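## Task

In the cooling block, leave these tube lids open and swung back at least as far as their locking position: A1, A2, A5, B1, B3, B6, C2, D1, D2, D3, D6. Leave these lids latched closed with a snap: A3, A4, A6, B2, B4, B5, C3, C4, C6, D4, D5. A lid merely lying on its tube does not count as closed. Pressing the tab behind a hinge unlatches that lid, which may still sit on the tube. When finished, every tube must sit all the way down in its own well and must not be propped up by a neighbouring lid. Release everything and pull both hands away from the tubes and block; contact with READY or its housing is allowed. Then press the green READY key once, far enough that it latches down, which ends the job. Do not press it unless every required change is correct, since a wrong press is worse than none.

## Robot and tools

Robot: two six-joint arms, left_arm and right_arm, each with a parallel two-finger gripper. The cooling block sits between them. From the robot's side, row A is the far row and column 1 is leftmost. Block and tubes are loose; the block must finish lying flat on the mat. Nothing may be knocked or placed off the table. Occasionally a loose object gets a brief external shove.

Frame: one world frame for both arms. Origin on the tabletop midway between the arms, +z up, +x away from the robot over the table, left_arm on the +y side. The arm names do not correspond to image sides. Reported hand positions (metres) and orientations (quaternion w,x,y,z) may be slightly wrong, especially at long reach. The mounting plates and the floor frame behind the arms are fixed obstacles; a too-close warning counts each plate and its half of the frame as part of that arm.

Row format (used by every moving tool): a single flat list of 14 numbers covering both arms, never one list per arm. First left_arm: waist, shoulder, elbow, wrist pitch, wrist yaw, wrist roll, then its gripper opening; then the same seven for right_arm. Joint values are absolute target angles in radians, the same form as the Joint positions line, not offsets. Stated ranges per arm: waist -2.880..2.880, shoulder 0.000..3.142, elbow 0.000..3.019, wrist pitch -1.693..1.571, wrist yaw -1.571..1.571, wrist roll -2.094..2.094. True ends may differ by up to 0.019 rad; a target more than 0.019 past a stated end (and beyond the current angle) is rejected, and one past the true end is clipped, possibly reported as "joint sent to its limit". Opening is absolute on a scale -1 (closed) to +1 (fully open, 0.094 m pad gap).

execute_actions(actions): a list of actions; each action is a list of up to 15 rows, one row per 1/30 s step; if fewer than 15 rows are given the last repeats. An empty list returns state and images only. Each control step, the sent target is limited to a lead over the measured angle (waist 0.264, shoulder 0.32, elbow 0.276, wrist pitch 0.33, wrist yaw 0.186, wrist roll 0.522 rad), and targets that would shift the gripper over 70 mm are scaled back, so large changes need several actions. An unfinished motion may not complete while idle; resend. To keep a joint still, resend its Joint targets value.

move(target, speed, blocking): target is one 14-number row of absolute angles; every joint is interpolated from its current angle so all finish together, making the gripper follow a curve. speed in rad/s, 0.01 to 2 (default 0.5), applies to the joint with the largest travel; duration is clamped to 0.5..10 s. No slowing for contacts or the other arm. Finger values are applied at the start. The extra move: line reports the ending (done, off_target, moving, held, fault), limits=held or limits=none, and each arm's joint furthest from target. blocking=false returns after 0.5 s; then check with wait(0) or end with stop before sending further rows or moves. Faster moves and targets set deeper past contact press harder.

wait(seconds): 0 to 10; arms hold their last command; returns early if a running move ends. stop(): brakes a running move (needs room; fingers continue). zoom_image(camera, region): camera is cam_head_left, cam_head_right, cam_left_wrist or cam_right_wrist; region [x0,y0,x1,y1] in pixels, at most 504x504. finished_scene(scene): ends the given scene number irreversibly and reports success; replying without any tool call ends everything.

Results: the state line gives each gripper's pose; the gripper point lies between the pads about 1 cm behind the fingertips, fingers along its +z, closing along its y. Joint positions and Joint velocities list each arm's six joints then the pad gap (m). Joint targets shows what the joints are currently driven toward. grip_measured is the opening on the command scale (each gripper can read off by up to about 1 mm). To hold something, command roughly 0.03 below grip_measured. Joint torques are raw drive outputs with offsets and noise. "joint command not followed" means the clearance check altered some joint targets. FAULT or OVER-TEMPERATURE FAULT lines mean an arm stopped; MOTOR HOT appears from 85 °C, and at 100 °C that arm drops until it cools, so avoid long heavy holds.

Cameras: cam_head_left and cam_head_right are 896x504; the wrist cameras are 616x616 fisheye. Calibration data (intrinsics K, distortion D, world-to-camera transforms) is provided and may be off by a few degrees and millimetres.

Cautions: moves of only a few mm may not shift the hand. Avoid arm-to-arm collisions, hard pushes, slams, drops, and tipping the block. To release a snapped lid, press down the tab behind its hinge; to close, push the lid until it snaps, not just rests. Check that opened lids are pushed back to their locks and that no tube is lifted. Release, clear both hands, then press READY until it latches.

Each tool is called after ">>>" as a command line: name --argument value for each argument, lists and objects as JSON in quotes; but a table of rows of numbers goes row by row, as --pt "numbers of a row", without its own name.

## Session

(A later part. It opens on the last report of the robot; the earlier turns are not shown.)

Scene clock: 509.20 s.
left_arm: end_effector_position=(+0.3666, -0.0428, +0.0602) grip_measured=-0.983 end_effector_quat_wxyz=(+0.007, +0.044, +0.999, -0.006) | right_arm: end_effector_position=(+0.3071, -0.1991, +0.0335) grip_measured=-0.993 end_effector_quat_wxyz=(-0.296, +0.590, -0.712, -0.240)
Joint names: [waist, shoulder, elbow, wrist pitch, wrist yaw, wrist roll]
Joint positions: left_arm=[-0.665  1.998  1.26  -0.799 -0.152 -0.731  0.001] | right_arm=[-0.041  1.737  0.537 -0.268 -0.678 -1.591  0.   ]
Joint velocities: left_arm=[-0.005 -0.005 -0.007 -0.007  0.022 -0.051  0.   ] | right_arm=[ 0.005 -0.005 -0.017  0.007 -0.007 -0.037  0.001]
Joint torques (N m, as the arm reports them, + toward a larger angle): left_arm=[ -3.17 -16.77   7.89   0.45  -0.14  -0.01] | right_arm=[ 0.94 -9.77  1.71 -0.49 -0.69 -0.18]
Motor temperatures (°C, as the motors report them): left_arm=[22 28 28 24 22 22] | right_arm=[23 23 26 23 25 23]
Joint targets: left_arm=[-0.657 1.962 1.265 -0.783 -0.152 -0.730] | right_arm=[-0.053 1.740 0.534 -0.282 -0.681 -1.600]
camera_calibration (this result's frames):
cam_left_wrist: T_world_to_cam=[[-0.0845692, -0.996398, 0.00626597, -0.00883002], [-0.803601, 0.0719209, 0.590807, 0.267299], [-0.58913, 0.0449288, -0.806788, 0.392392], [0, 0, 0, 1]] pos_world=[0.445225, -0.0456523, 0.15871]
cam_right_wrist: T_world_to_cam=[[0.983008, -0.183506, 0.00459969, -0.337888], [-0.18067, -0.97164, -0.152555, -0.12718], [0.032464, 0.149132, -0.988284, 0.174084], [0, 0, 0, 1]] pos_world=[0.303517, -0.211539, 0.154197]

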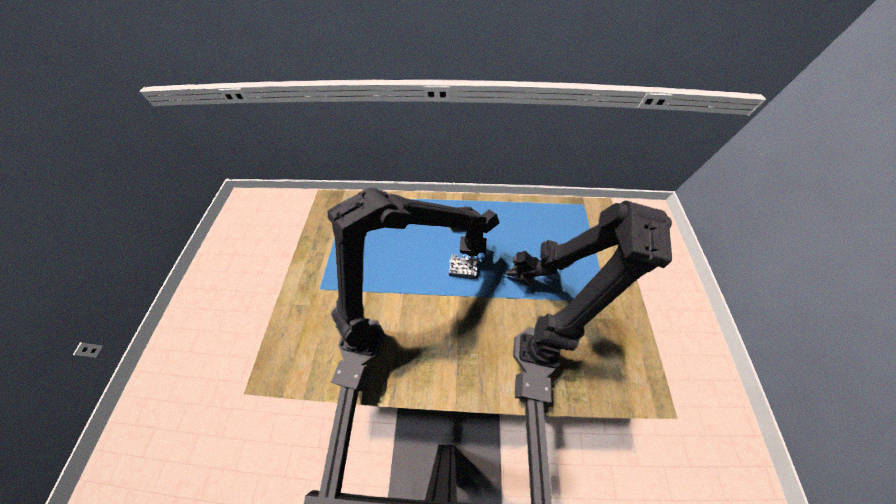

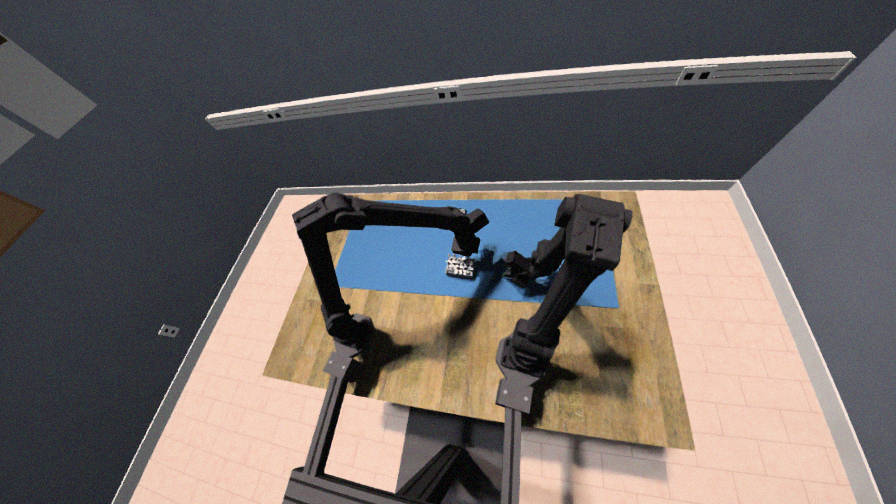

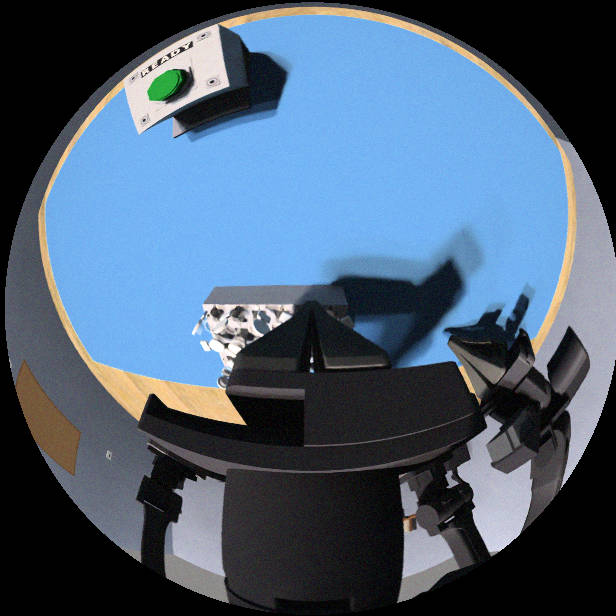

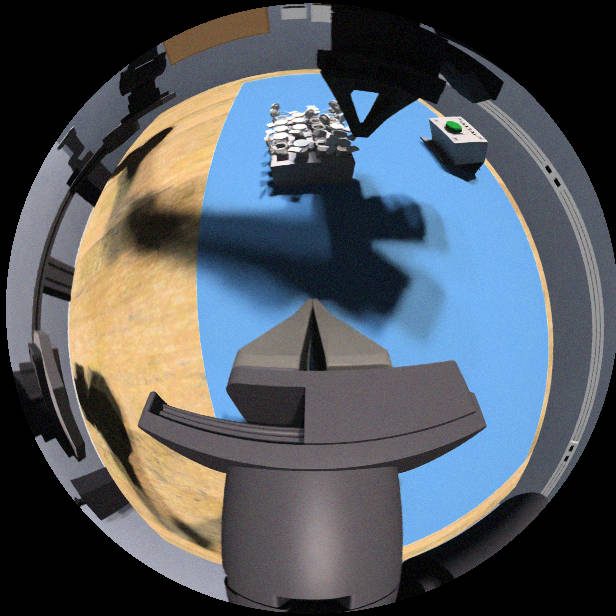

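>>> move --target '[-0.665,1.93,1.265,-0.799,-0.152,-0.73,-1,-0.053,1.74,0.534,-0.282,-0.681,-1.6,-1]' --speed 0.15

>>> move --target '[-0.586,2.215,1.68,-1.37,0.067,-0.48,-1,-0.053,1.74,0.534,-0.282,-0.681,-1.6,-1]' --speed 0.3

>>> zoom_image --camera "cam_right_wrist" --region '[295, 75, 405, 165]'

Scene clock: 528.63 s.
left_arm: end_effector_position=(+0.3736, -0.0459, +0.0796) grip_measured=-0.983 end_effector_quat_wxyz=(+0.020, +0.041, +0.999, -0.019) | right_arm: end_effector_position=(+0.3071, -0.1991, +0.0335) grip_measured=-0.993 end_effector_quat_wxyz=(-0.296, +0.590, -0.712, -0.240)
Joint names: [waist, shoulder, elbow, wrist pitch, wrist yaw, wrist roll]
Joint positions: left_arm=[-0.665  1.959  1.26  -0.799 -0.152 -0.731  0.001] | right_arm=[-0.041  1.737  0.537 -0.268 -0.678 -1.591  0.   ]
Joint velocities: left_arm=[-0.005 -0.005 -0.007 -0.002  0.022 -0.022  0.001] | right_arm=[-0.015  0.005 -0.002  0.017 -0.007 -0.022 -0.001]
Joint torques (N m, as the arm reports them, + toward a larger angle): left_arm=[ -3.64 -16.37   8.25   0.02  -0.16   0.01] | right_arm=[ 1.09 -9.96  1.6  -0.29 -0.7  -0.12]
Motor temperatures (°C, as the motors report them): left_arm=[22 29 28 24 22 22] | right_arm=[23 23 26 23 26 23]
Joint targets: left_arm=[-0.665 1.930 1.265 -0.799 -0.152 -0.730] | right_arm=[-0.053 1.740 0.534 -0.282 -0.681 -1.600]
move: off_target (left_arm); limits=none; left_arm: farthest joint: the shoulder, 0.029 radians from its target (0.068 radians at the start); right_arm: farthest joint: the wrist pitch, 0.014 radians from its target (0.014 radians at the start)
camera_calibration (this result's frames):
cam_left_wrist: T_world_to_cam=[[-0.0793023, -0.996339, 0.0319231, -0.015499], [-0.819085, 0.0833794, 0.567581, 0.269795], [-0.568165, 0.0188628, -0.822698, 0.404535], [0, 0, 0, 1]] pos_world=[0.449599, -0.0455683, 0.180174]
cam_right_wrist: T_world_to_cam=[[0.983008, -0.183506, 0.00459969, -0.337888], [-0.18067, -0.97164, -0.152555, -0.12718], [0.032464, 0.149132, -0.988284, 0.174084], [0, 0, 0, 1]] pos_world=[0.303517, -0.211539, 0.154197]

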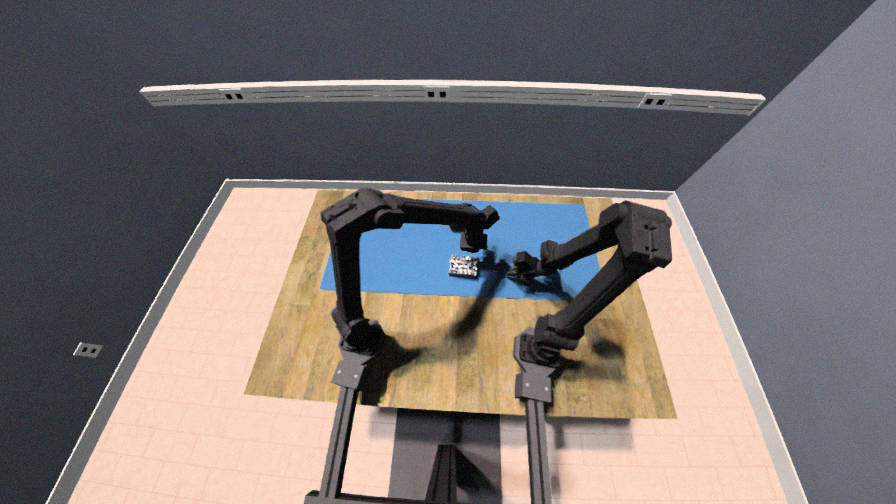

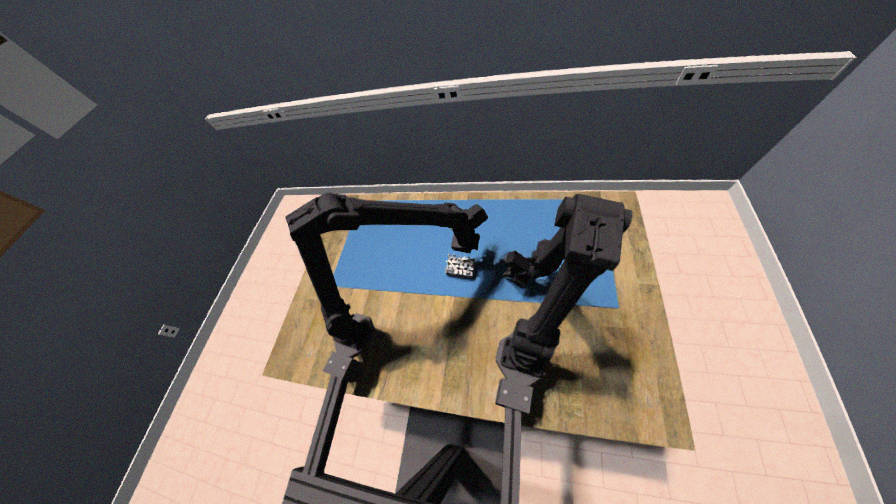

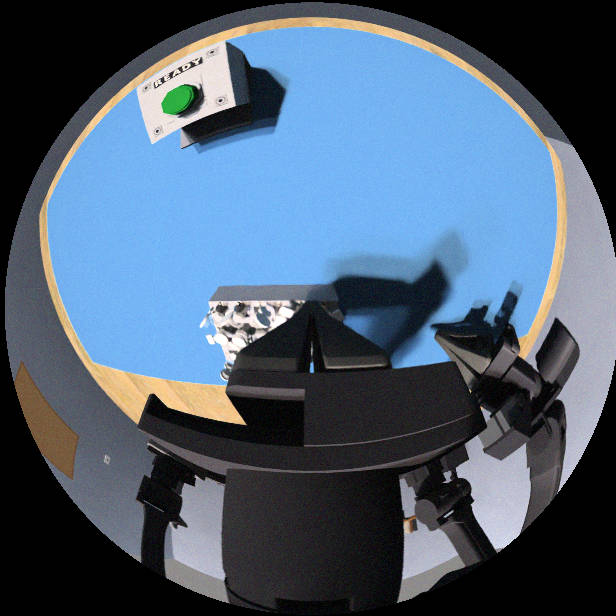

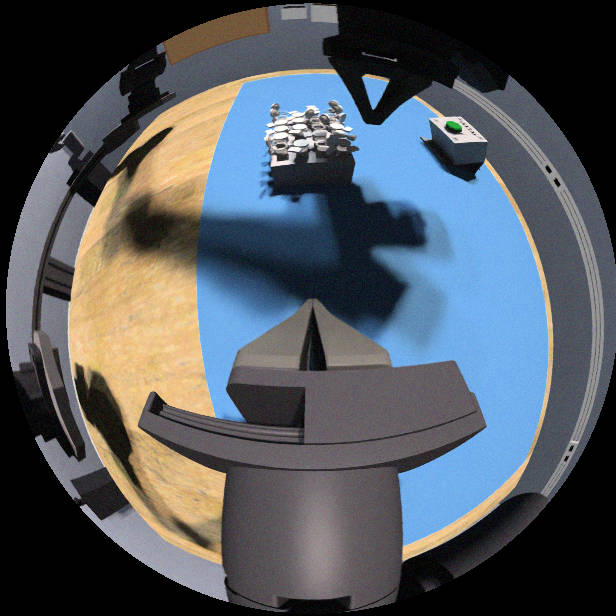

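Scene clock: 531.10 s.
left_arm: end_effector_position=(+0.3747, -0.0446, +0.0762) grip_measured=-0.983 end_effector_quat_wxyz=(-0.211, +0.133, +0.968, +0.023) | right_arm: end_effector_position=(+0.3071, -0.1991, +0.0335) grip_measured=-0.993 end_effector_quat_wxyz=(-0.296, +0.590, -0.712, -0.240)
Joint names: [waist, shoulder, elbow, wrist pitch, wrist yaw, wrist roll]
Joint positions: left_arm=[-0.593  2.196  1.633 -1.354  0.062 -0.491  0.001] | right_arm=[-0.041  1.737  0.537 -0.268 -0.678 -1.591  0.   ]
Joint velocities: left_arm=[ 0.015  0.015 -0.002 -0.012 -0.037 -0.022  0.001] | right_arm=[-0.005 -0.005 -0.007 -0.012 -0.007  0.037  0.001]
Joint torques (N m, as the arm reports them, + toward a larger angle): left_arm=[ -3.8  -15.06  12.21  -1.24   0.25   0.09] | right_arm=[-0.09 -9.47  1.84 -0.47 -0.64 -0.12]
Motor temperatures (°C, as the motors report them): left_arm=[22 29 28 24 22 22] | right_arm=[23 23 26 23 26 23]
Joint targets: left_arm=[-0.586 2.215 1.680 -1.370 0.067 -0.480] | right_arm=[-0.053 1.740 0.534 -0.282 -0.681 -1.600]
move: off_target (left_arm); limits=none; left_arm: farthest joint: the elbow, 0.047 radians from its target (0.420 radians at the start); right_arm: farthest joint: the wrist pitch, 0.014 radians from its target (0.014 radians at the start)
camera_calibration (this result's frames):
cam_left_wrist: T_world_to_cam=[[-0.266298, -0.96387, 0.00630954, 0.0595297], [-0.458577, 0.132448, 0.878729, 0.115944], [-0.847816, 0.23111, -0.477279, 0.490323], [0, 0, 0, 1]] pos_world=[0.484725, -0.0712963, 0.131762]
cam_right_wrist: T_world_to_cam=[[0.983008, -0.183506, 0.00459969, -0.337888], [-0.18067, -0.97164, -0.152555, -0.12718], [0.032464, 0.149132, -0.988284, 0.174084], [0, 0, 0, 1]] pos_world=[0.303517, -0.211539, 0.154197]

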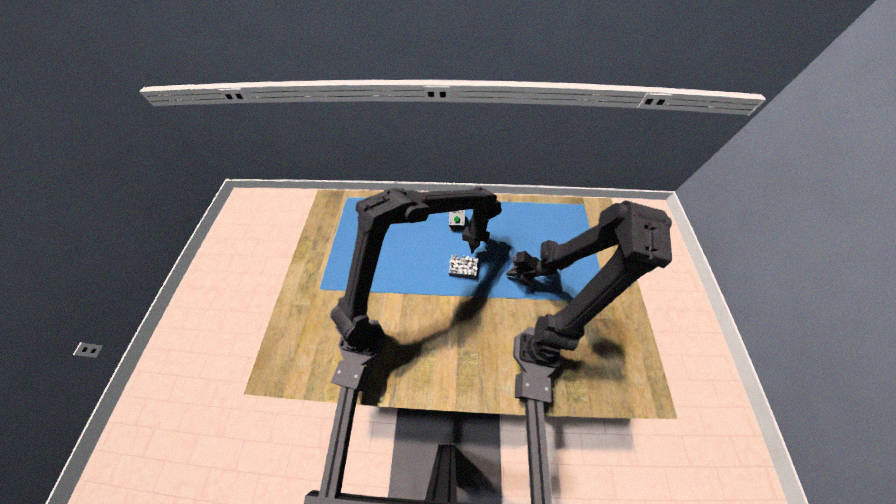

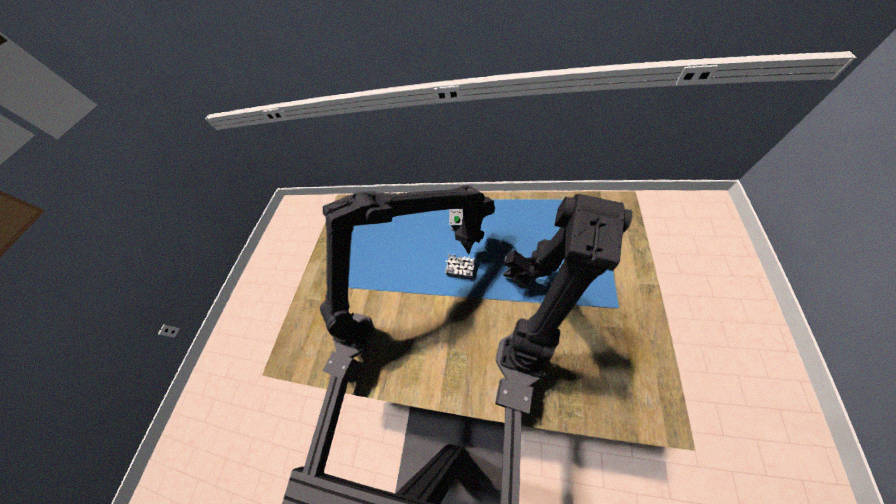

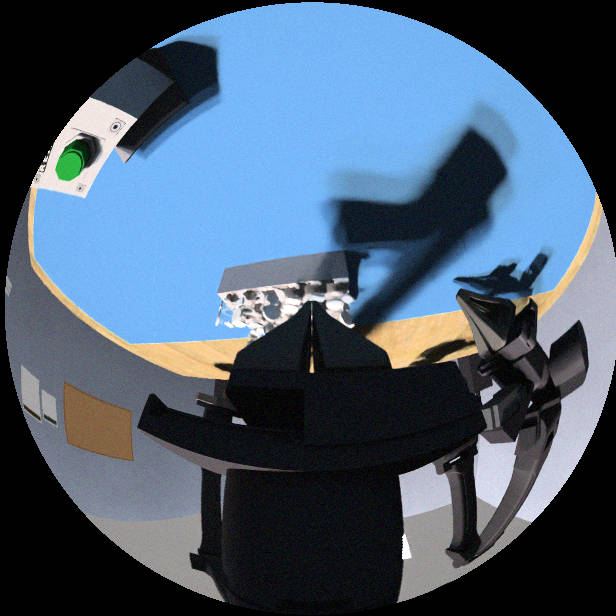

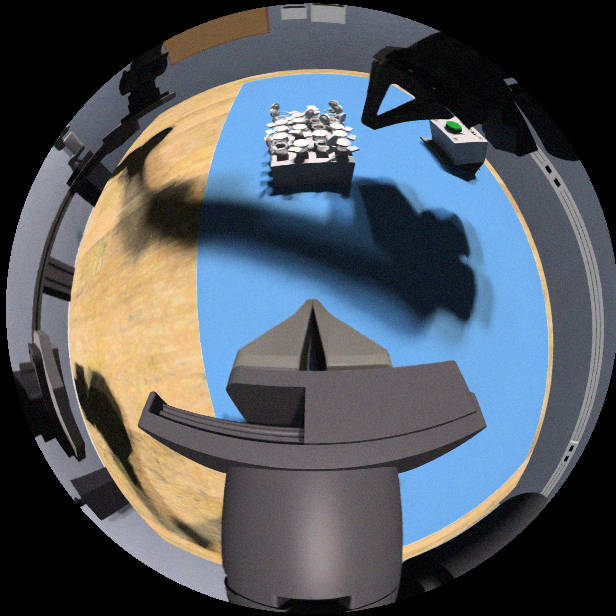

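Region (295, 75, 405, 165) of cam_right_wrist's 616x616 image, scaled by 4.582, with more detail than that image has; it fills the top 412 rows of this view, and the rest is white.

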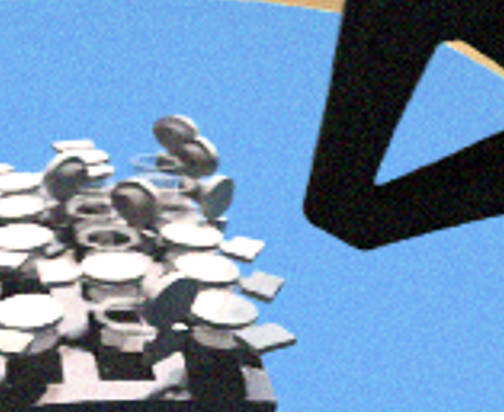

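>>> move --target '[-0.593,2.241,1.638,-1.322,0.062,-0.49,-1,-0.053,1.74,0.534,-0.282,-0.681,-1.6,-1]' --speed 0.05

>>> zoom_image --camera "cam_right_wrist" --region '[310, 95, 390, 165]'

>>> zoom_image --camera "cam_left_wrist" --region '[250, 250, 376, 340]'

Scene clock: 536.67 s.
left_arm: end_effector_position=(+0.3723, -0.0455, +0.0607) grip_measured=-0.983 end_effector_quat_wxyz=(-0.215, +0.133, +0.967, +0.026) | right_arm: end_effector_position=(+0.3071, -0.1991, +0.0335) grip_measured=-0.993 end_effector_quat_wxyz=(-0.296, +0.590, -0.712, -0.240)
Joint names: [waist, shoulder, elbow, wrist pitch, wrist yaw, wrist roll]
Joint positions: left_arm=[-0.593  2.224  1.633 -1.336  0.062 -0.491  0.001] | right_arm=[-0.041  1.737  0.537 -0.268 -0.678 -1.591  0.   ]
Joint velocities: left_arm=[-0.015 -0.005 -0.002  0.007  0.007 -0.037 -0.   ] | right_arm=[ 0.005 -0.005 -0.012 -0.002 -0.081  0.007 -0.   ]
Joint torques (N m, as the arm reports them, + toward a larger angle): left_arm=[ -4.12 -15.47   7.92  -0.22   0.04   0.01] | right_arm=[ 0.4  -9.27  1.77 -0.47 -0.67 -0.12]
Motor temperatures (°C, as the motors report them): left_arm=[22 29 29 24 22 22] | right_arm=[23 23 26 23 26 23]
Joint targets: left_arm=[-0.593 2.241 1.638 -1.322 0.062 -0.490] | right_arm=[-0.053 1.740 0.534 -0.282 -0.681 -1.600]
move: done; limits=none; left_arm: farthest joint: the shoulder, 0.017 radians from its target (0.045 radians at the start); right_arm: farthest joint: the wrist pitch, 0.014 radians from its target (0.014 radians at the start)
camera_calibration (this result's frames):
cam_left_wrist: T_world_to_cam=[[-0.267968, -0.963426, 0.00213525, 0.058966], [-0.452223, 0.127738, 0.88271, 0.125766], [-0.850698, 0.235572, -0.469913, 0.481947], [0, 0, 0, 1]] pos_world=[0.482667, -0.0727891, 0.115333]
cam_right_wrist: T_world_to_cam=[[0.983056, -0.18324, 0.0048686, -0.337859], [-0.180367, -0.971697, -0.152551, -0.127285], [0.0326843, 0.149088, -0.988284, 0.174008], [0, 0, 0, 1]] pos_world=[0.303489, -0.211534, 0.154197]

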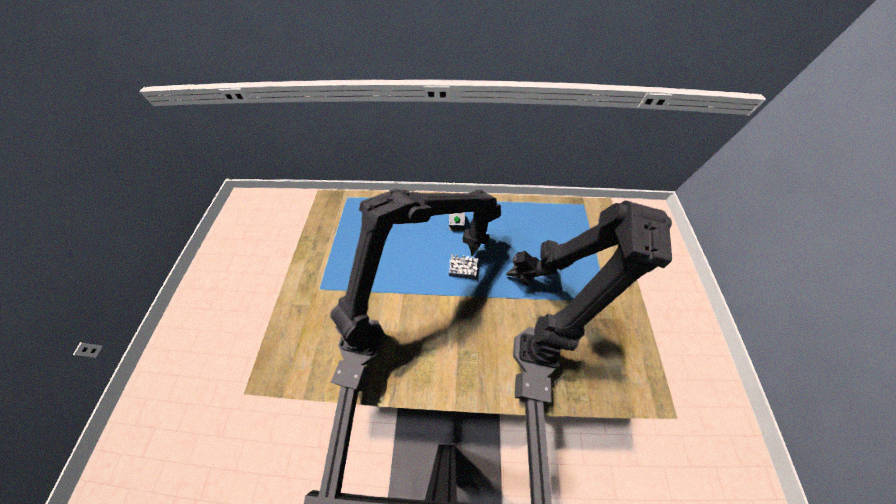

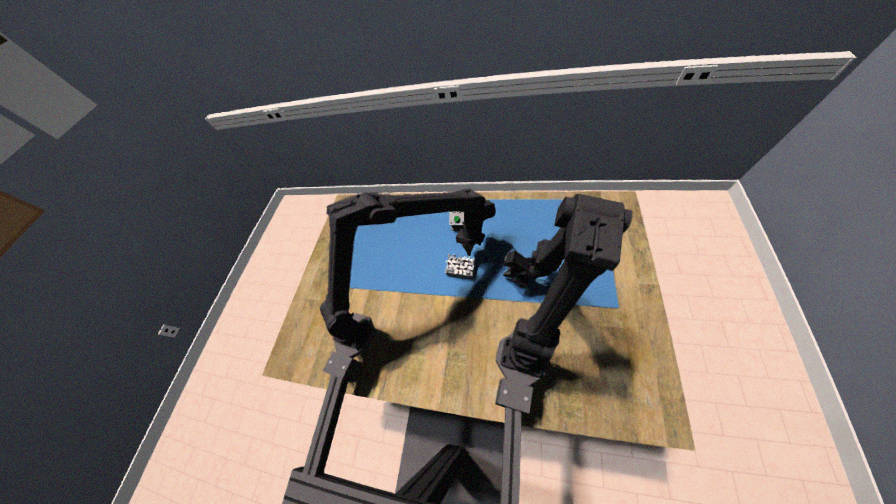

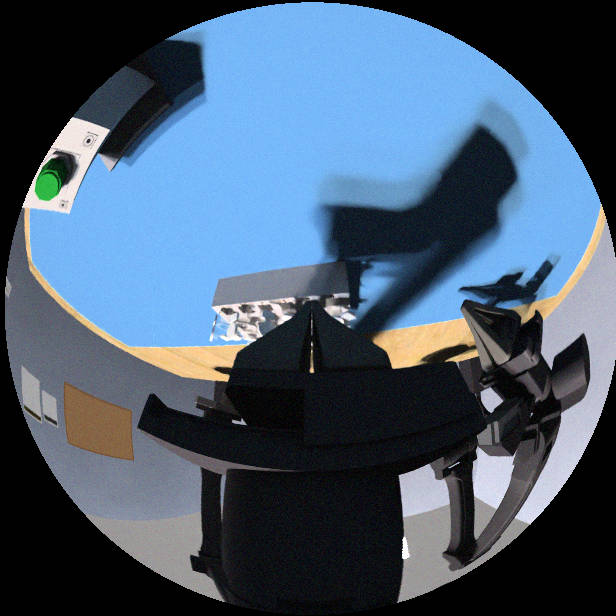

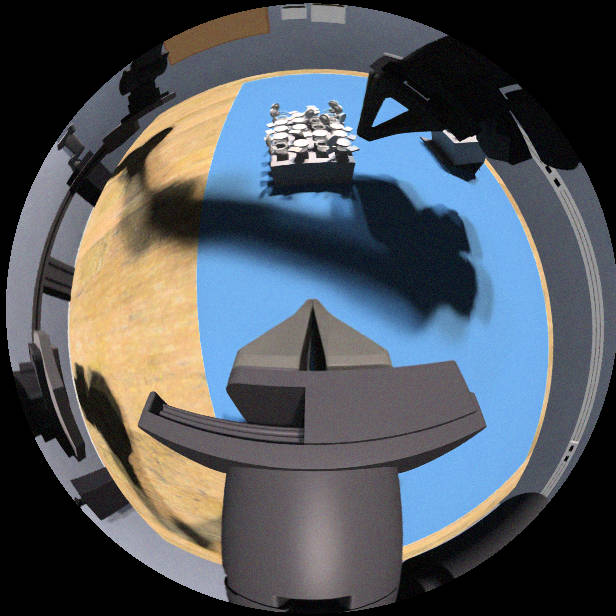

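Region (310, 95, 390, 165) of cam_right_wrist's 616x616 image, scaled by 6.300, with more detail than that image has; it fills the top 441 rows of this view, and the rest is white.

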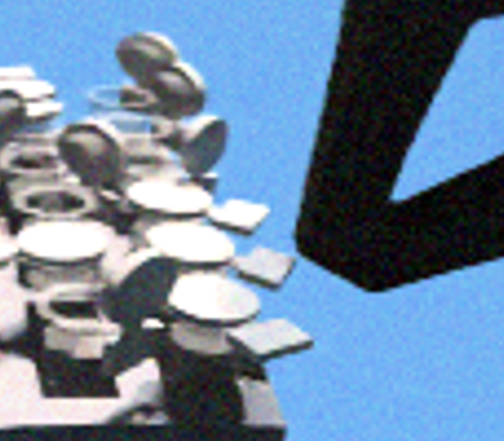

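Region (250, 250, 376, 340) of cam_left_wrist's 616x616 image, scaled by 4.000, with more detail than that image has; it fills the top 360 rows of this view, and the rest is white.

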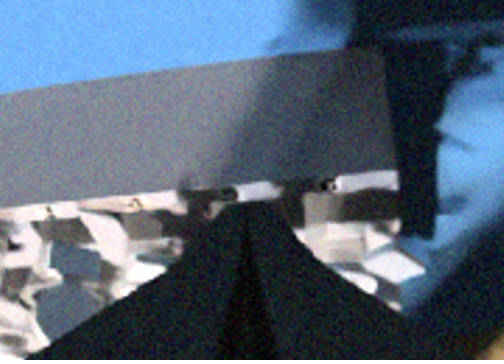

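>>> move --target '[-0.608,2.224,1.638,-1.368,0.062,-0.49,-1,-0.053,1.74,0.534,-0.282,-0.681,-1.6,-1]' --speed 0.04

>>> zoom_image --camera "cam_right_wrist" --region '[310, 95, 390, 165]'

Scene clock: 542.17 s.
left_arm: end_effector_position=(+0.3688, -0.0441, +0.0624) grip_measured=-0.983 end_effector_quat_wxyz=(-0.221, +0.135, +0.965, +0.031) | right_arm: end_effector_position=(+0.3071, -0.1991, +0.0335) grip_measured=-0.993 end_effector_quat_wxyz=(-0.296, +0.590, -0.712, -0.240)
Joint names: [waist, shoulder, elbow, wrist pitch, wrist yaw, wrist roll]
Joint positions: left_arm=[-0.596  2.224  1.633 -1.351  0.062 -0.491  0.001] | right_arm=[-0.041  1.737  0.537 -0.268 -0.678 -1.591  0.   ]
Joint velocities: left_arm=[ 0.005 -0.005  0.002  0.012 -0.037  0.007  0.001] | right_arm=[-0.005 -0.015 -0.002  0.002 -0.066 -0.037  0.   ]
Joint torques (N m, as the arm reports them, + toward a larger angle): left_arm=[ -4.78 -16.48   7.96  -1.24   0.04   0.  ] | right_arm=[  1.5  -10.37   1.81  -0.49  -0.63  -0.14]
Motor temperatures (°C, as the motors report them): left_arm=[22 29 28 24 22 22] | right_arm=[23 23 26 23 26 23]
Joint targets: left_arm=[-0.608 2.224 1.638 -1.368 0.062 -0.490] | right_arm=[-0.053 1.740 0.534 -0.282 -0.681 -1.600]
move: done; limits=none; left_arm: farthest joint: the wrist pitch, 0.017 radians from its target (0.032 radians at the start); right_arm: farthest joint: the wrist pitch, 0.014 radians from its target (0.014 radians at the start)
camera_calibration (this result's frames):
cam_left_wrist: T_world_to_cam=[[-0.273123, -0.961968, -0.00466465, 0.061759], [-0.441773, 0.121118, 0.888913, 0.117942], [-0.854541, 0.244844, -0.458052, 0.480449], [0, 0, 0, 1]] pos_world=[0.479535, -0.0725096, 0.115519]
cam_right_wrist: T_world_to_cam=[[0.983056, -0.18324, 0.0048686, -0.337859], [-0.180367, -0.971697, -0.152551, -0.127285], [0.0326843, 0.149088, -0.988284, 0.174008], [0, 0, 0, 1]] pos_world=[0.303489, -0.211534, 0.154197]

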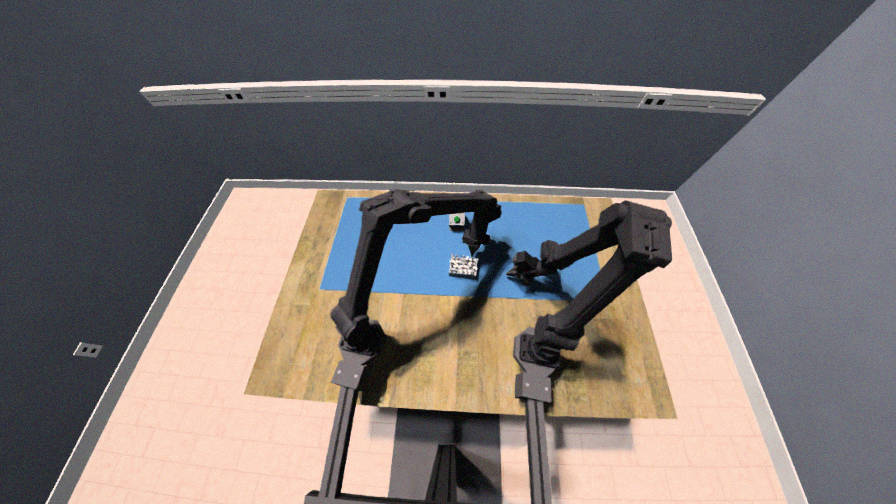

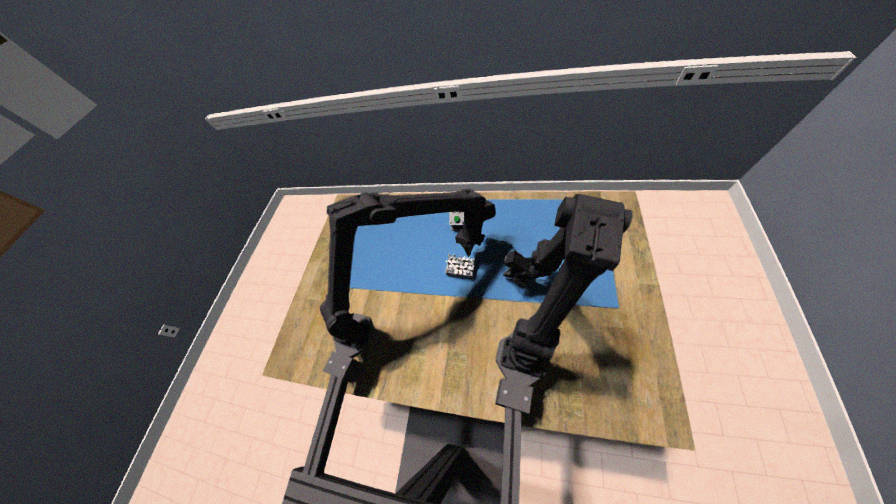

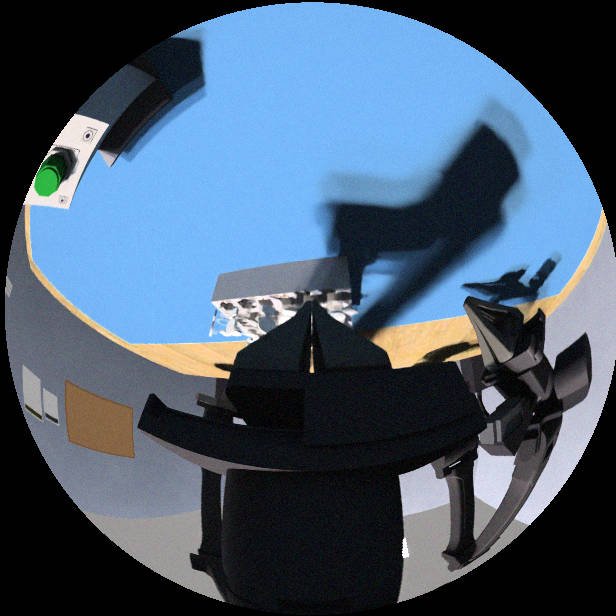

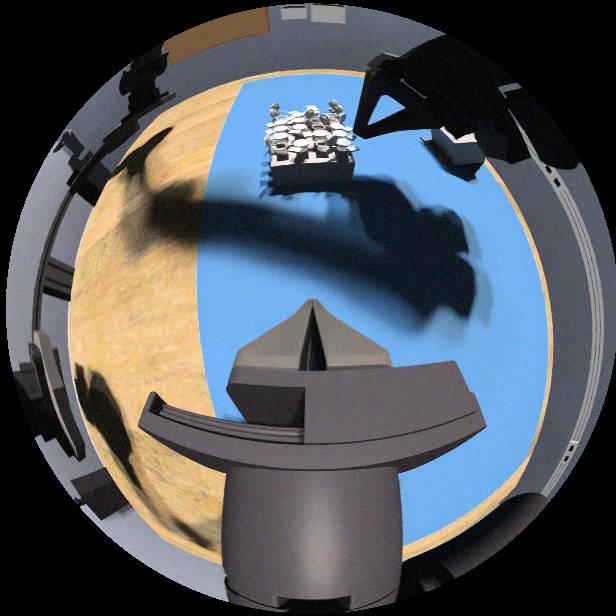

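Region (310, 95, 390, 165) of cam_right_wrist's 616x616 image, scaled by 6.300, with more detail than that image has; it fills the top 441 rows of this view, and the rest is white.

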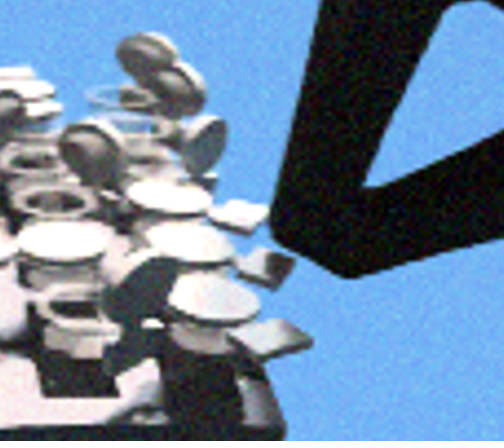

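>>> move --target '[-0.6,2.272,1.638,-1.351,0.062,-0.49,-1,-0.053,1.74,0.534,-0.282,-0.681,-1.6,-1]' --speed 0.04

>>> zoom_image --camera "cam_right_wrist" --region '[310, 95, 390, 165]'

Scene clock: 547.77 s.
left_arm: end_effector_position=(+0.3674, -0.0436, +0.0590) grip_measured=-0.983 end_effector_quat_wxyz=(-0.223, +0.135, +0.965, +0.033) | right_arm: end_effector_position=(+0.3071, -0.1991, +0.0335) grip_measured=-0.993 end_effector_quat_wxyz=(-0.296, +0.590, -0.712, -0.240)
Joint names: [waist, shoulder, elbow, wrist pitch, wrist yaw, wrist roll]
Joint positions: left_arm=[-0.596  2.23   1.633 -1.351  0.062 -0.491  0.001] | right_arm=[-0.041  1.737  0.537 -0.268 -0.678 -1.591  0.   ]
Joint velocities: left_arm=[-0.024 -0.005 -0.017  0.002 -0.037  0.007  0.   ] | right_arm=[ 0.005  0.024  0.002  0.002 -0.051 -0.11   0.001]
Joint torques (N m, as the arm reports them, + toward a larger angle): left_arm=[ -4.33 -14.     7.89  -0.76   0.03  -0.01] | right_arm=[ 0.59 -9.82  1.67 -0.42 -0.66 -0.18]
Motor temperatures (°C, as the motors report them): left_arm=[22 29 28 24 22 22] | right_arm=[23 23 26 23 26 23]
Joint targets: left_arm=[-0.600 2.272 1.638 -1.351 0.062 -0.490] | right_arm=[-0.053 1.740 0.534 -0.282 -0.681 -1.600]
move: off_target (left_arm); limits=none; left_arm: farthest joint: the shoulder, 0.042 radians from its target (0.048 radians at the start); right_arm: farthest joint: the wrist pitch, 0.014 radians from its target (0.014 radians at the start)
camera_calibration (this result's frames):
cam_left_wrist: T_world_to_cam=[[-0.274136, -0.96166, -0.00776285, 0.0624695], [-0.437232, 0.117442, 0.891648, 0.11835], [-0.85655, 0.247827, -0.452663, 0.478144], [0, 0, 0, 1]] pos_world=[0.478425, -0.0723216, 0.111396]
cam_right_wrist: T_world_to_cam=[[0.983056, -0.18324, 0.0048686, -0.337859], [-0.180367, -0.971697, -0.152551, -0.127285], [0.0326843, 0.149088, -0.988284, 0.174008], [0, 0, 0, 1]] pos_world=[0.303489, -0.211534, 0.154197]

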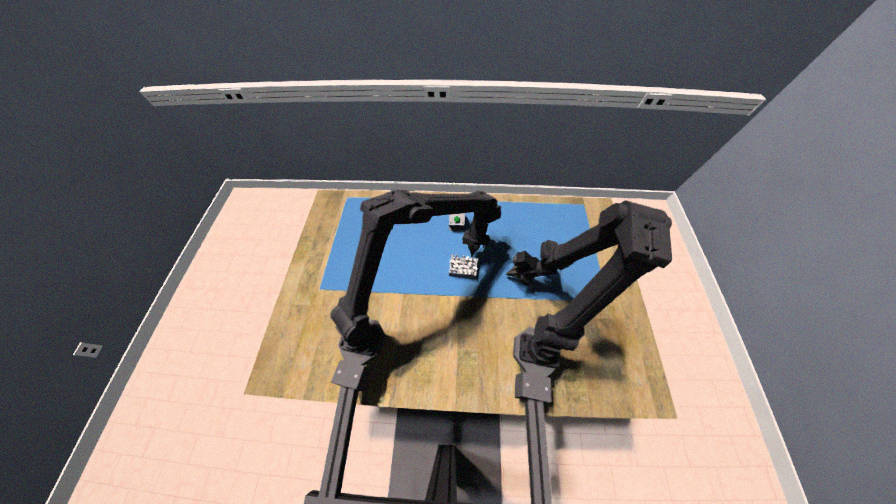

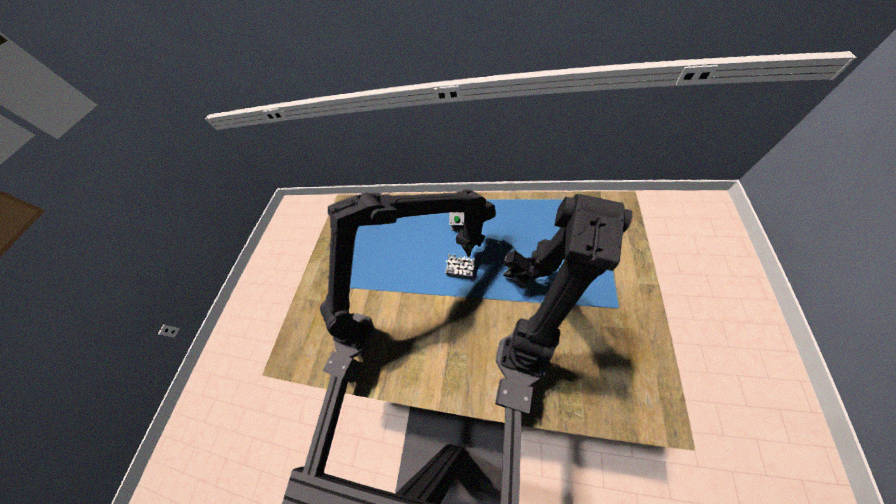

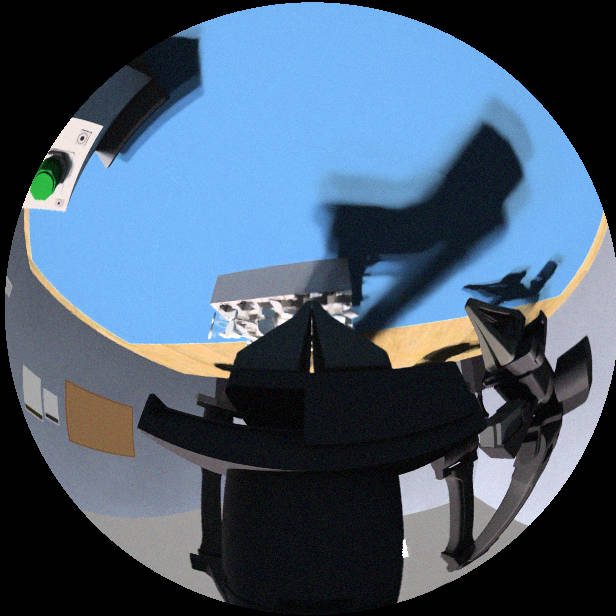

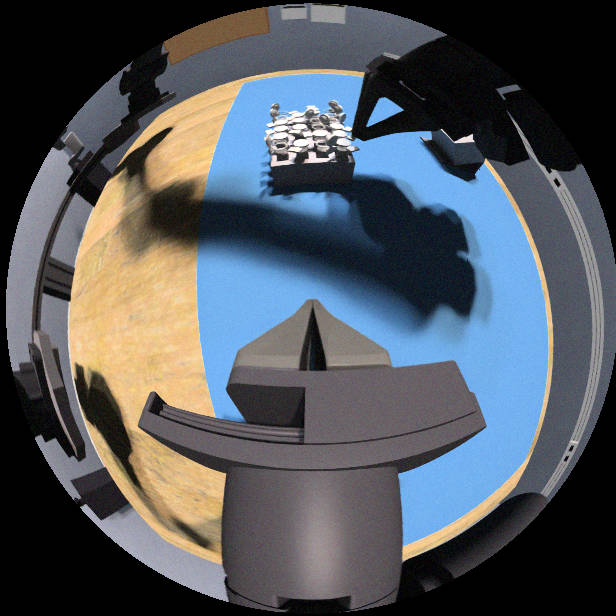

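Region (310, 95, 390, 165) of cam_right_wrist's 616x616 image, scaled by 6.300, with more detail than that image has; it fills the top 441 rows of this view, and the rest is white.

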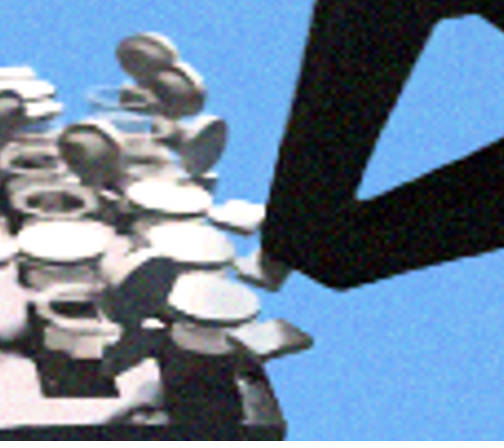

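>>> execute_actions --actions '[[[-0.6,2.274,1.638,-1.351,0.062,-0.49,-1,-0.053,1.74,0.534,-0.282,-0.681,-1.6,-1],[-0.6,2.276,1.638,-1.351,0.062,-0.49,-1,-0.053,1.74,0.534,-0.282,-0.681,-1.6,-1],[-0.6,2.278,1.638,-1.351,0.062,-0.49,-1,-0.053,1.74,0.534,-0.282,-0.681,-1.6,-1],[-0.6,2.28,1.638,-1.351,0.062,-0.49,-1,-0.053,1.74,0.534,-0.282,-0.681,-1.6,-1],[-0.6,2.282,1.638,-1.351,0.062,-0.49,-1,-0.053,1.74,0.534,-0.282,-0.681,-1.6,-1],[-0.6,2.284,1.638,-1.351,0.062,-0.49,-1,-0.053,1.74,0.534,-0.282,-0.681,-1.6,-1],[-0.6,2.286,1.638,-1.351,0.062,-0.49,-1,-0.053,1.74,0.534,-0.282,-0.681,-1.6,-1],[-0.6,2.288,1.638,-1.351,0.062,-0.49,-1,-0.053,1.74,0.534,-0.282,-0.681,-1.6,-1],[-0.6,2.288,1.638,-1.351,0.062,-0.49,-1,-0.053,1.74,0.534,-0.282,-0.681,-1.6,-1],[-0.6,2.288,1.638,-1.351,0.062,-0.49,-1,-0.053,1.74,0.534,-0.282,-0.681,-1.6,-1],[-0.6,2.288,1.638,-1.351,0.062,-0.49,-1,-0.053,1.74,0.534,-0.282,-0.681,-1.6,-1],[-0.6,2.265,1.638,-1.351,0.062,-0.49,-1,-0.053,1.74,0.534,-0.282,-0.681,-1.6,-1]]]'

>>> zoom_image --camera "cam_right_wrist" --region '[310, 95, 390, 165]'

Scene clock: 555.10 s.
left_arm: end_effector_position=(+0.3671, -0.0434, +0.0582) grip_measured=-0.983 end_effector_quat_wxyz=(-0.224, +0.135, +0.965, +0.033) | right_arm: end_effector_position=(+0.3071, -0.1991, +0.0335) grip_measured=-0.993 end_effector_quat_wxyz=(-0.296, +0.590, -0.712, -0.240)
Joint names: [waist, shoulder, elbow, wrist pitch, wrist yaw, wrist roll]
Joint positions: left_arm=[-0.596  2.232  1.633 -1.351  0.062 -0.491  0.001] | right_arm=[-0.041  1.737  0.537 -0.268 -0.678 -1.591  0.   ]
Joint velocities: left_arm=[-0.005  0.005 -0.007  0.017  0.022 -0.007  0.   ] | right_arm=[-0.005  0.005 -0.012 -0.007 -0.066 -0.037  0.001]
Joint torques (N m, as the arm reports them, + toward a larger angle): left_arm=[ -4.47 -14.34   7.93  -0.68   0.02   0.03] | right_arm=[ 0.93 -9.31  1.96 -0.61 -0.69 -0.2 ]
Motor temperatures (°C, as the motors report them): left_arm=[22 29 28 24 22 22] | right_arm=[23 23 26 23 26 23]
Joint targets: left_arm=[-0.600 2.265 1.638 -1.351 0.062 -0.490] | right_arm=[-0.053 1.740 0.534 -0.282 -0.681 -1.600]
camera_calibration (this result's frames):
cam_left_wrist: T_world_to_cam=[[-0.274363, -0.961589, -0.00845046, 0.0626265], [-0.436222, 0.116623, 0.89225, 0.118443], [-0.856992, 0.248486, -0.451463, 0.477631], [0, 0, 0, 1]] pos_world=[0.478176, -0.072277, 0.110481]
cam_right_wrist: T_world_to_cam=[[0.983056, -0.18324, 0.0048686, -0.337859], [-0.180367, -0.971697, -0.152551, -0.127285], [0.0326843, 0.149088, -0.988284, 0.174008], [0, 0, 0, 1]] pos_world=[0.303489, -0.211534, 0.154197]

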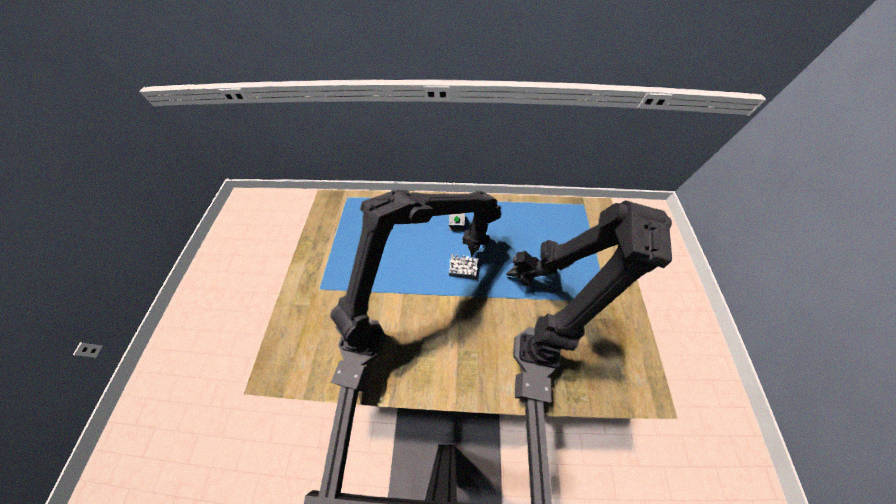

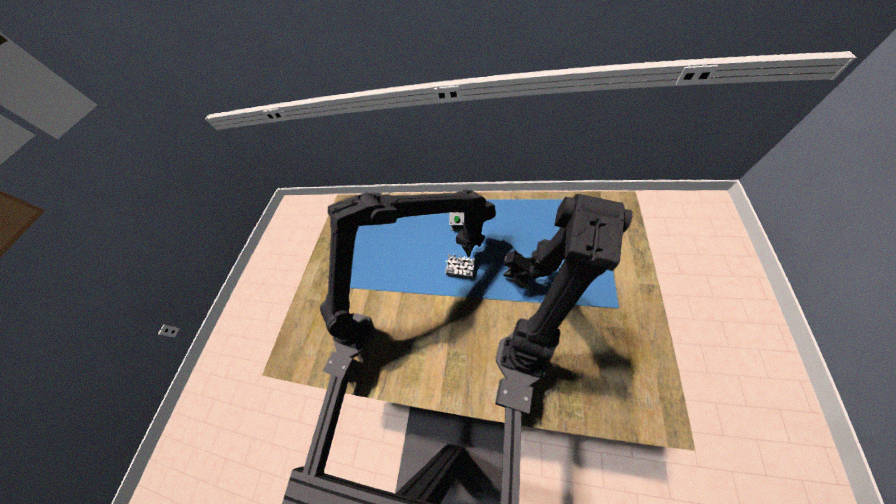

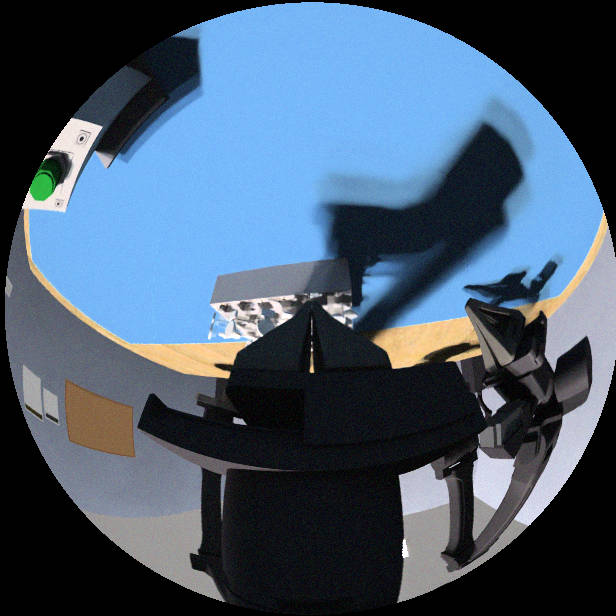

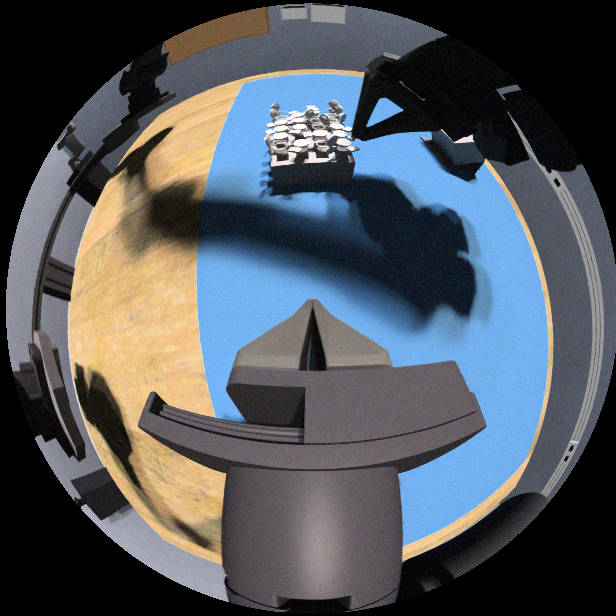

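Region (310, 95, 390, 165) of cam_right_wrist's 616x616 image, scaled by 6.300, with more detail than that image has; it fills the top 441 rows of this view, and the rest is white.

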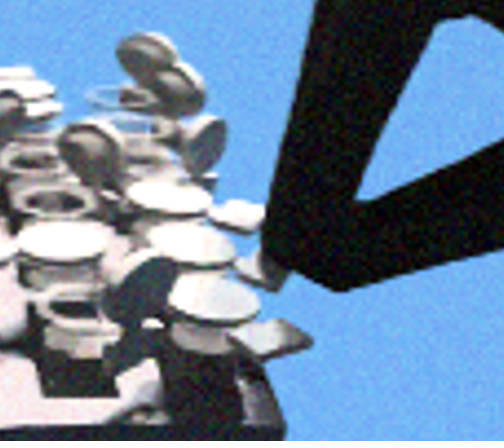

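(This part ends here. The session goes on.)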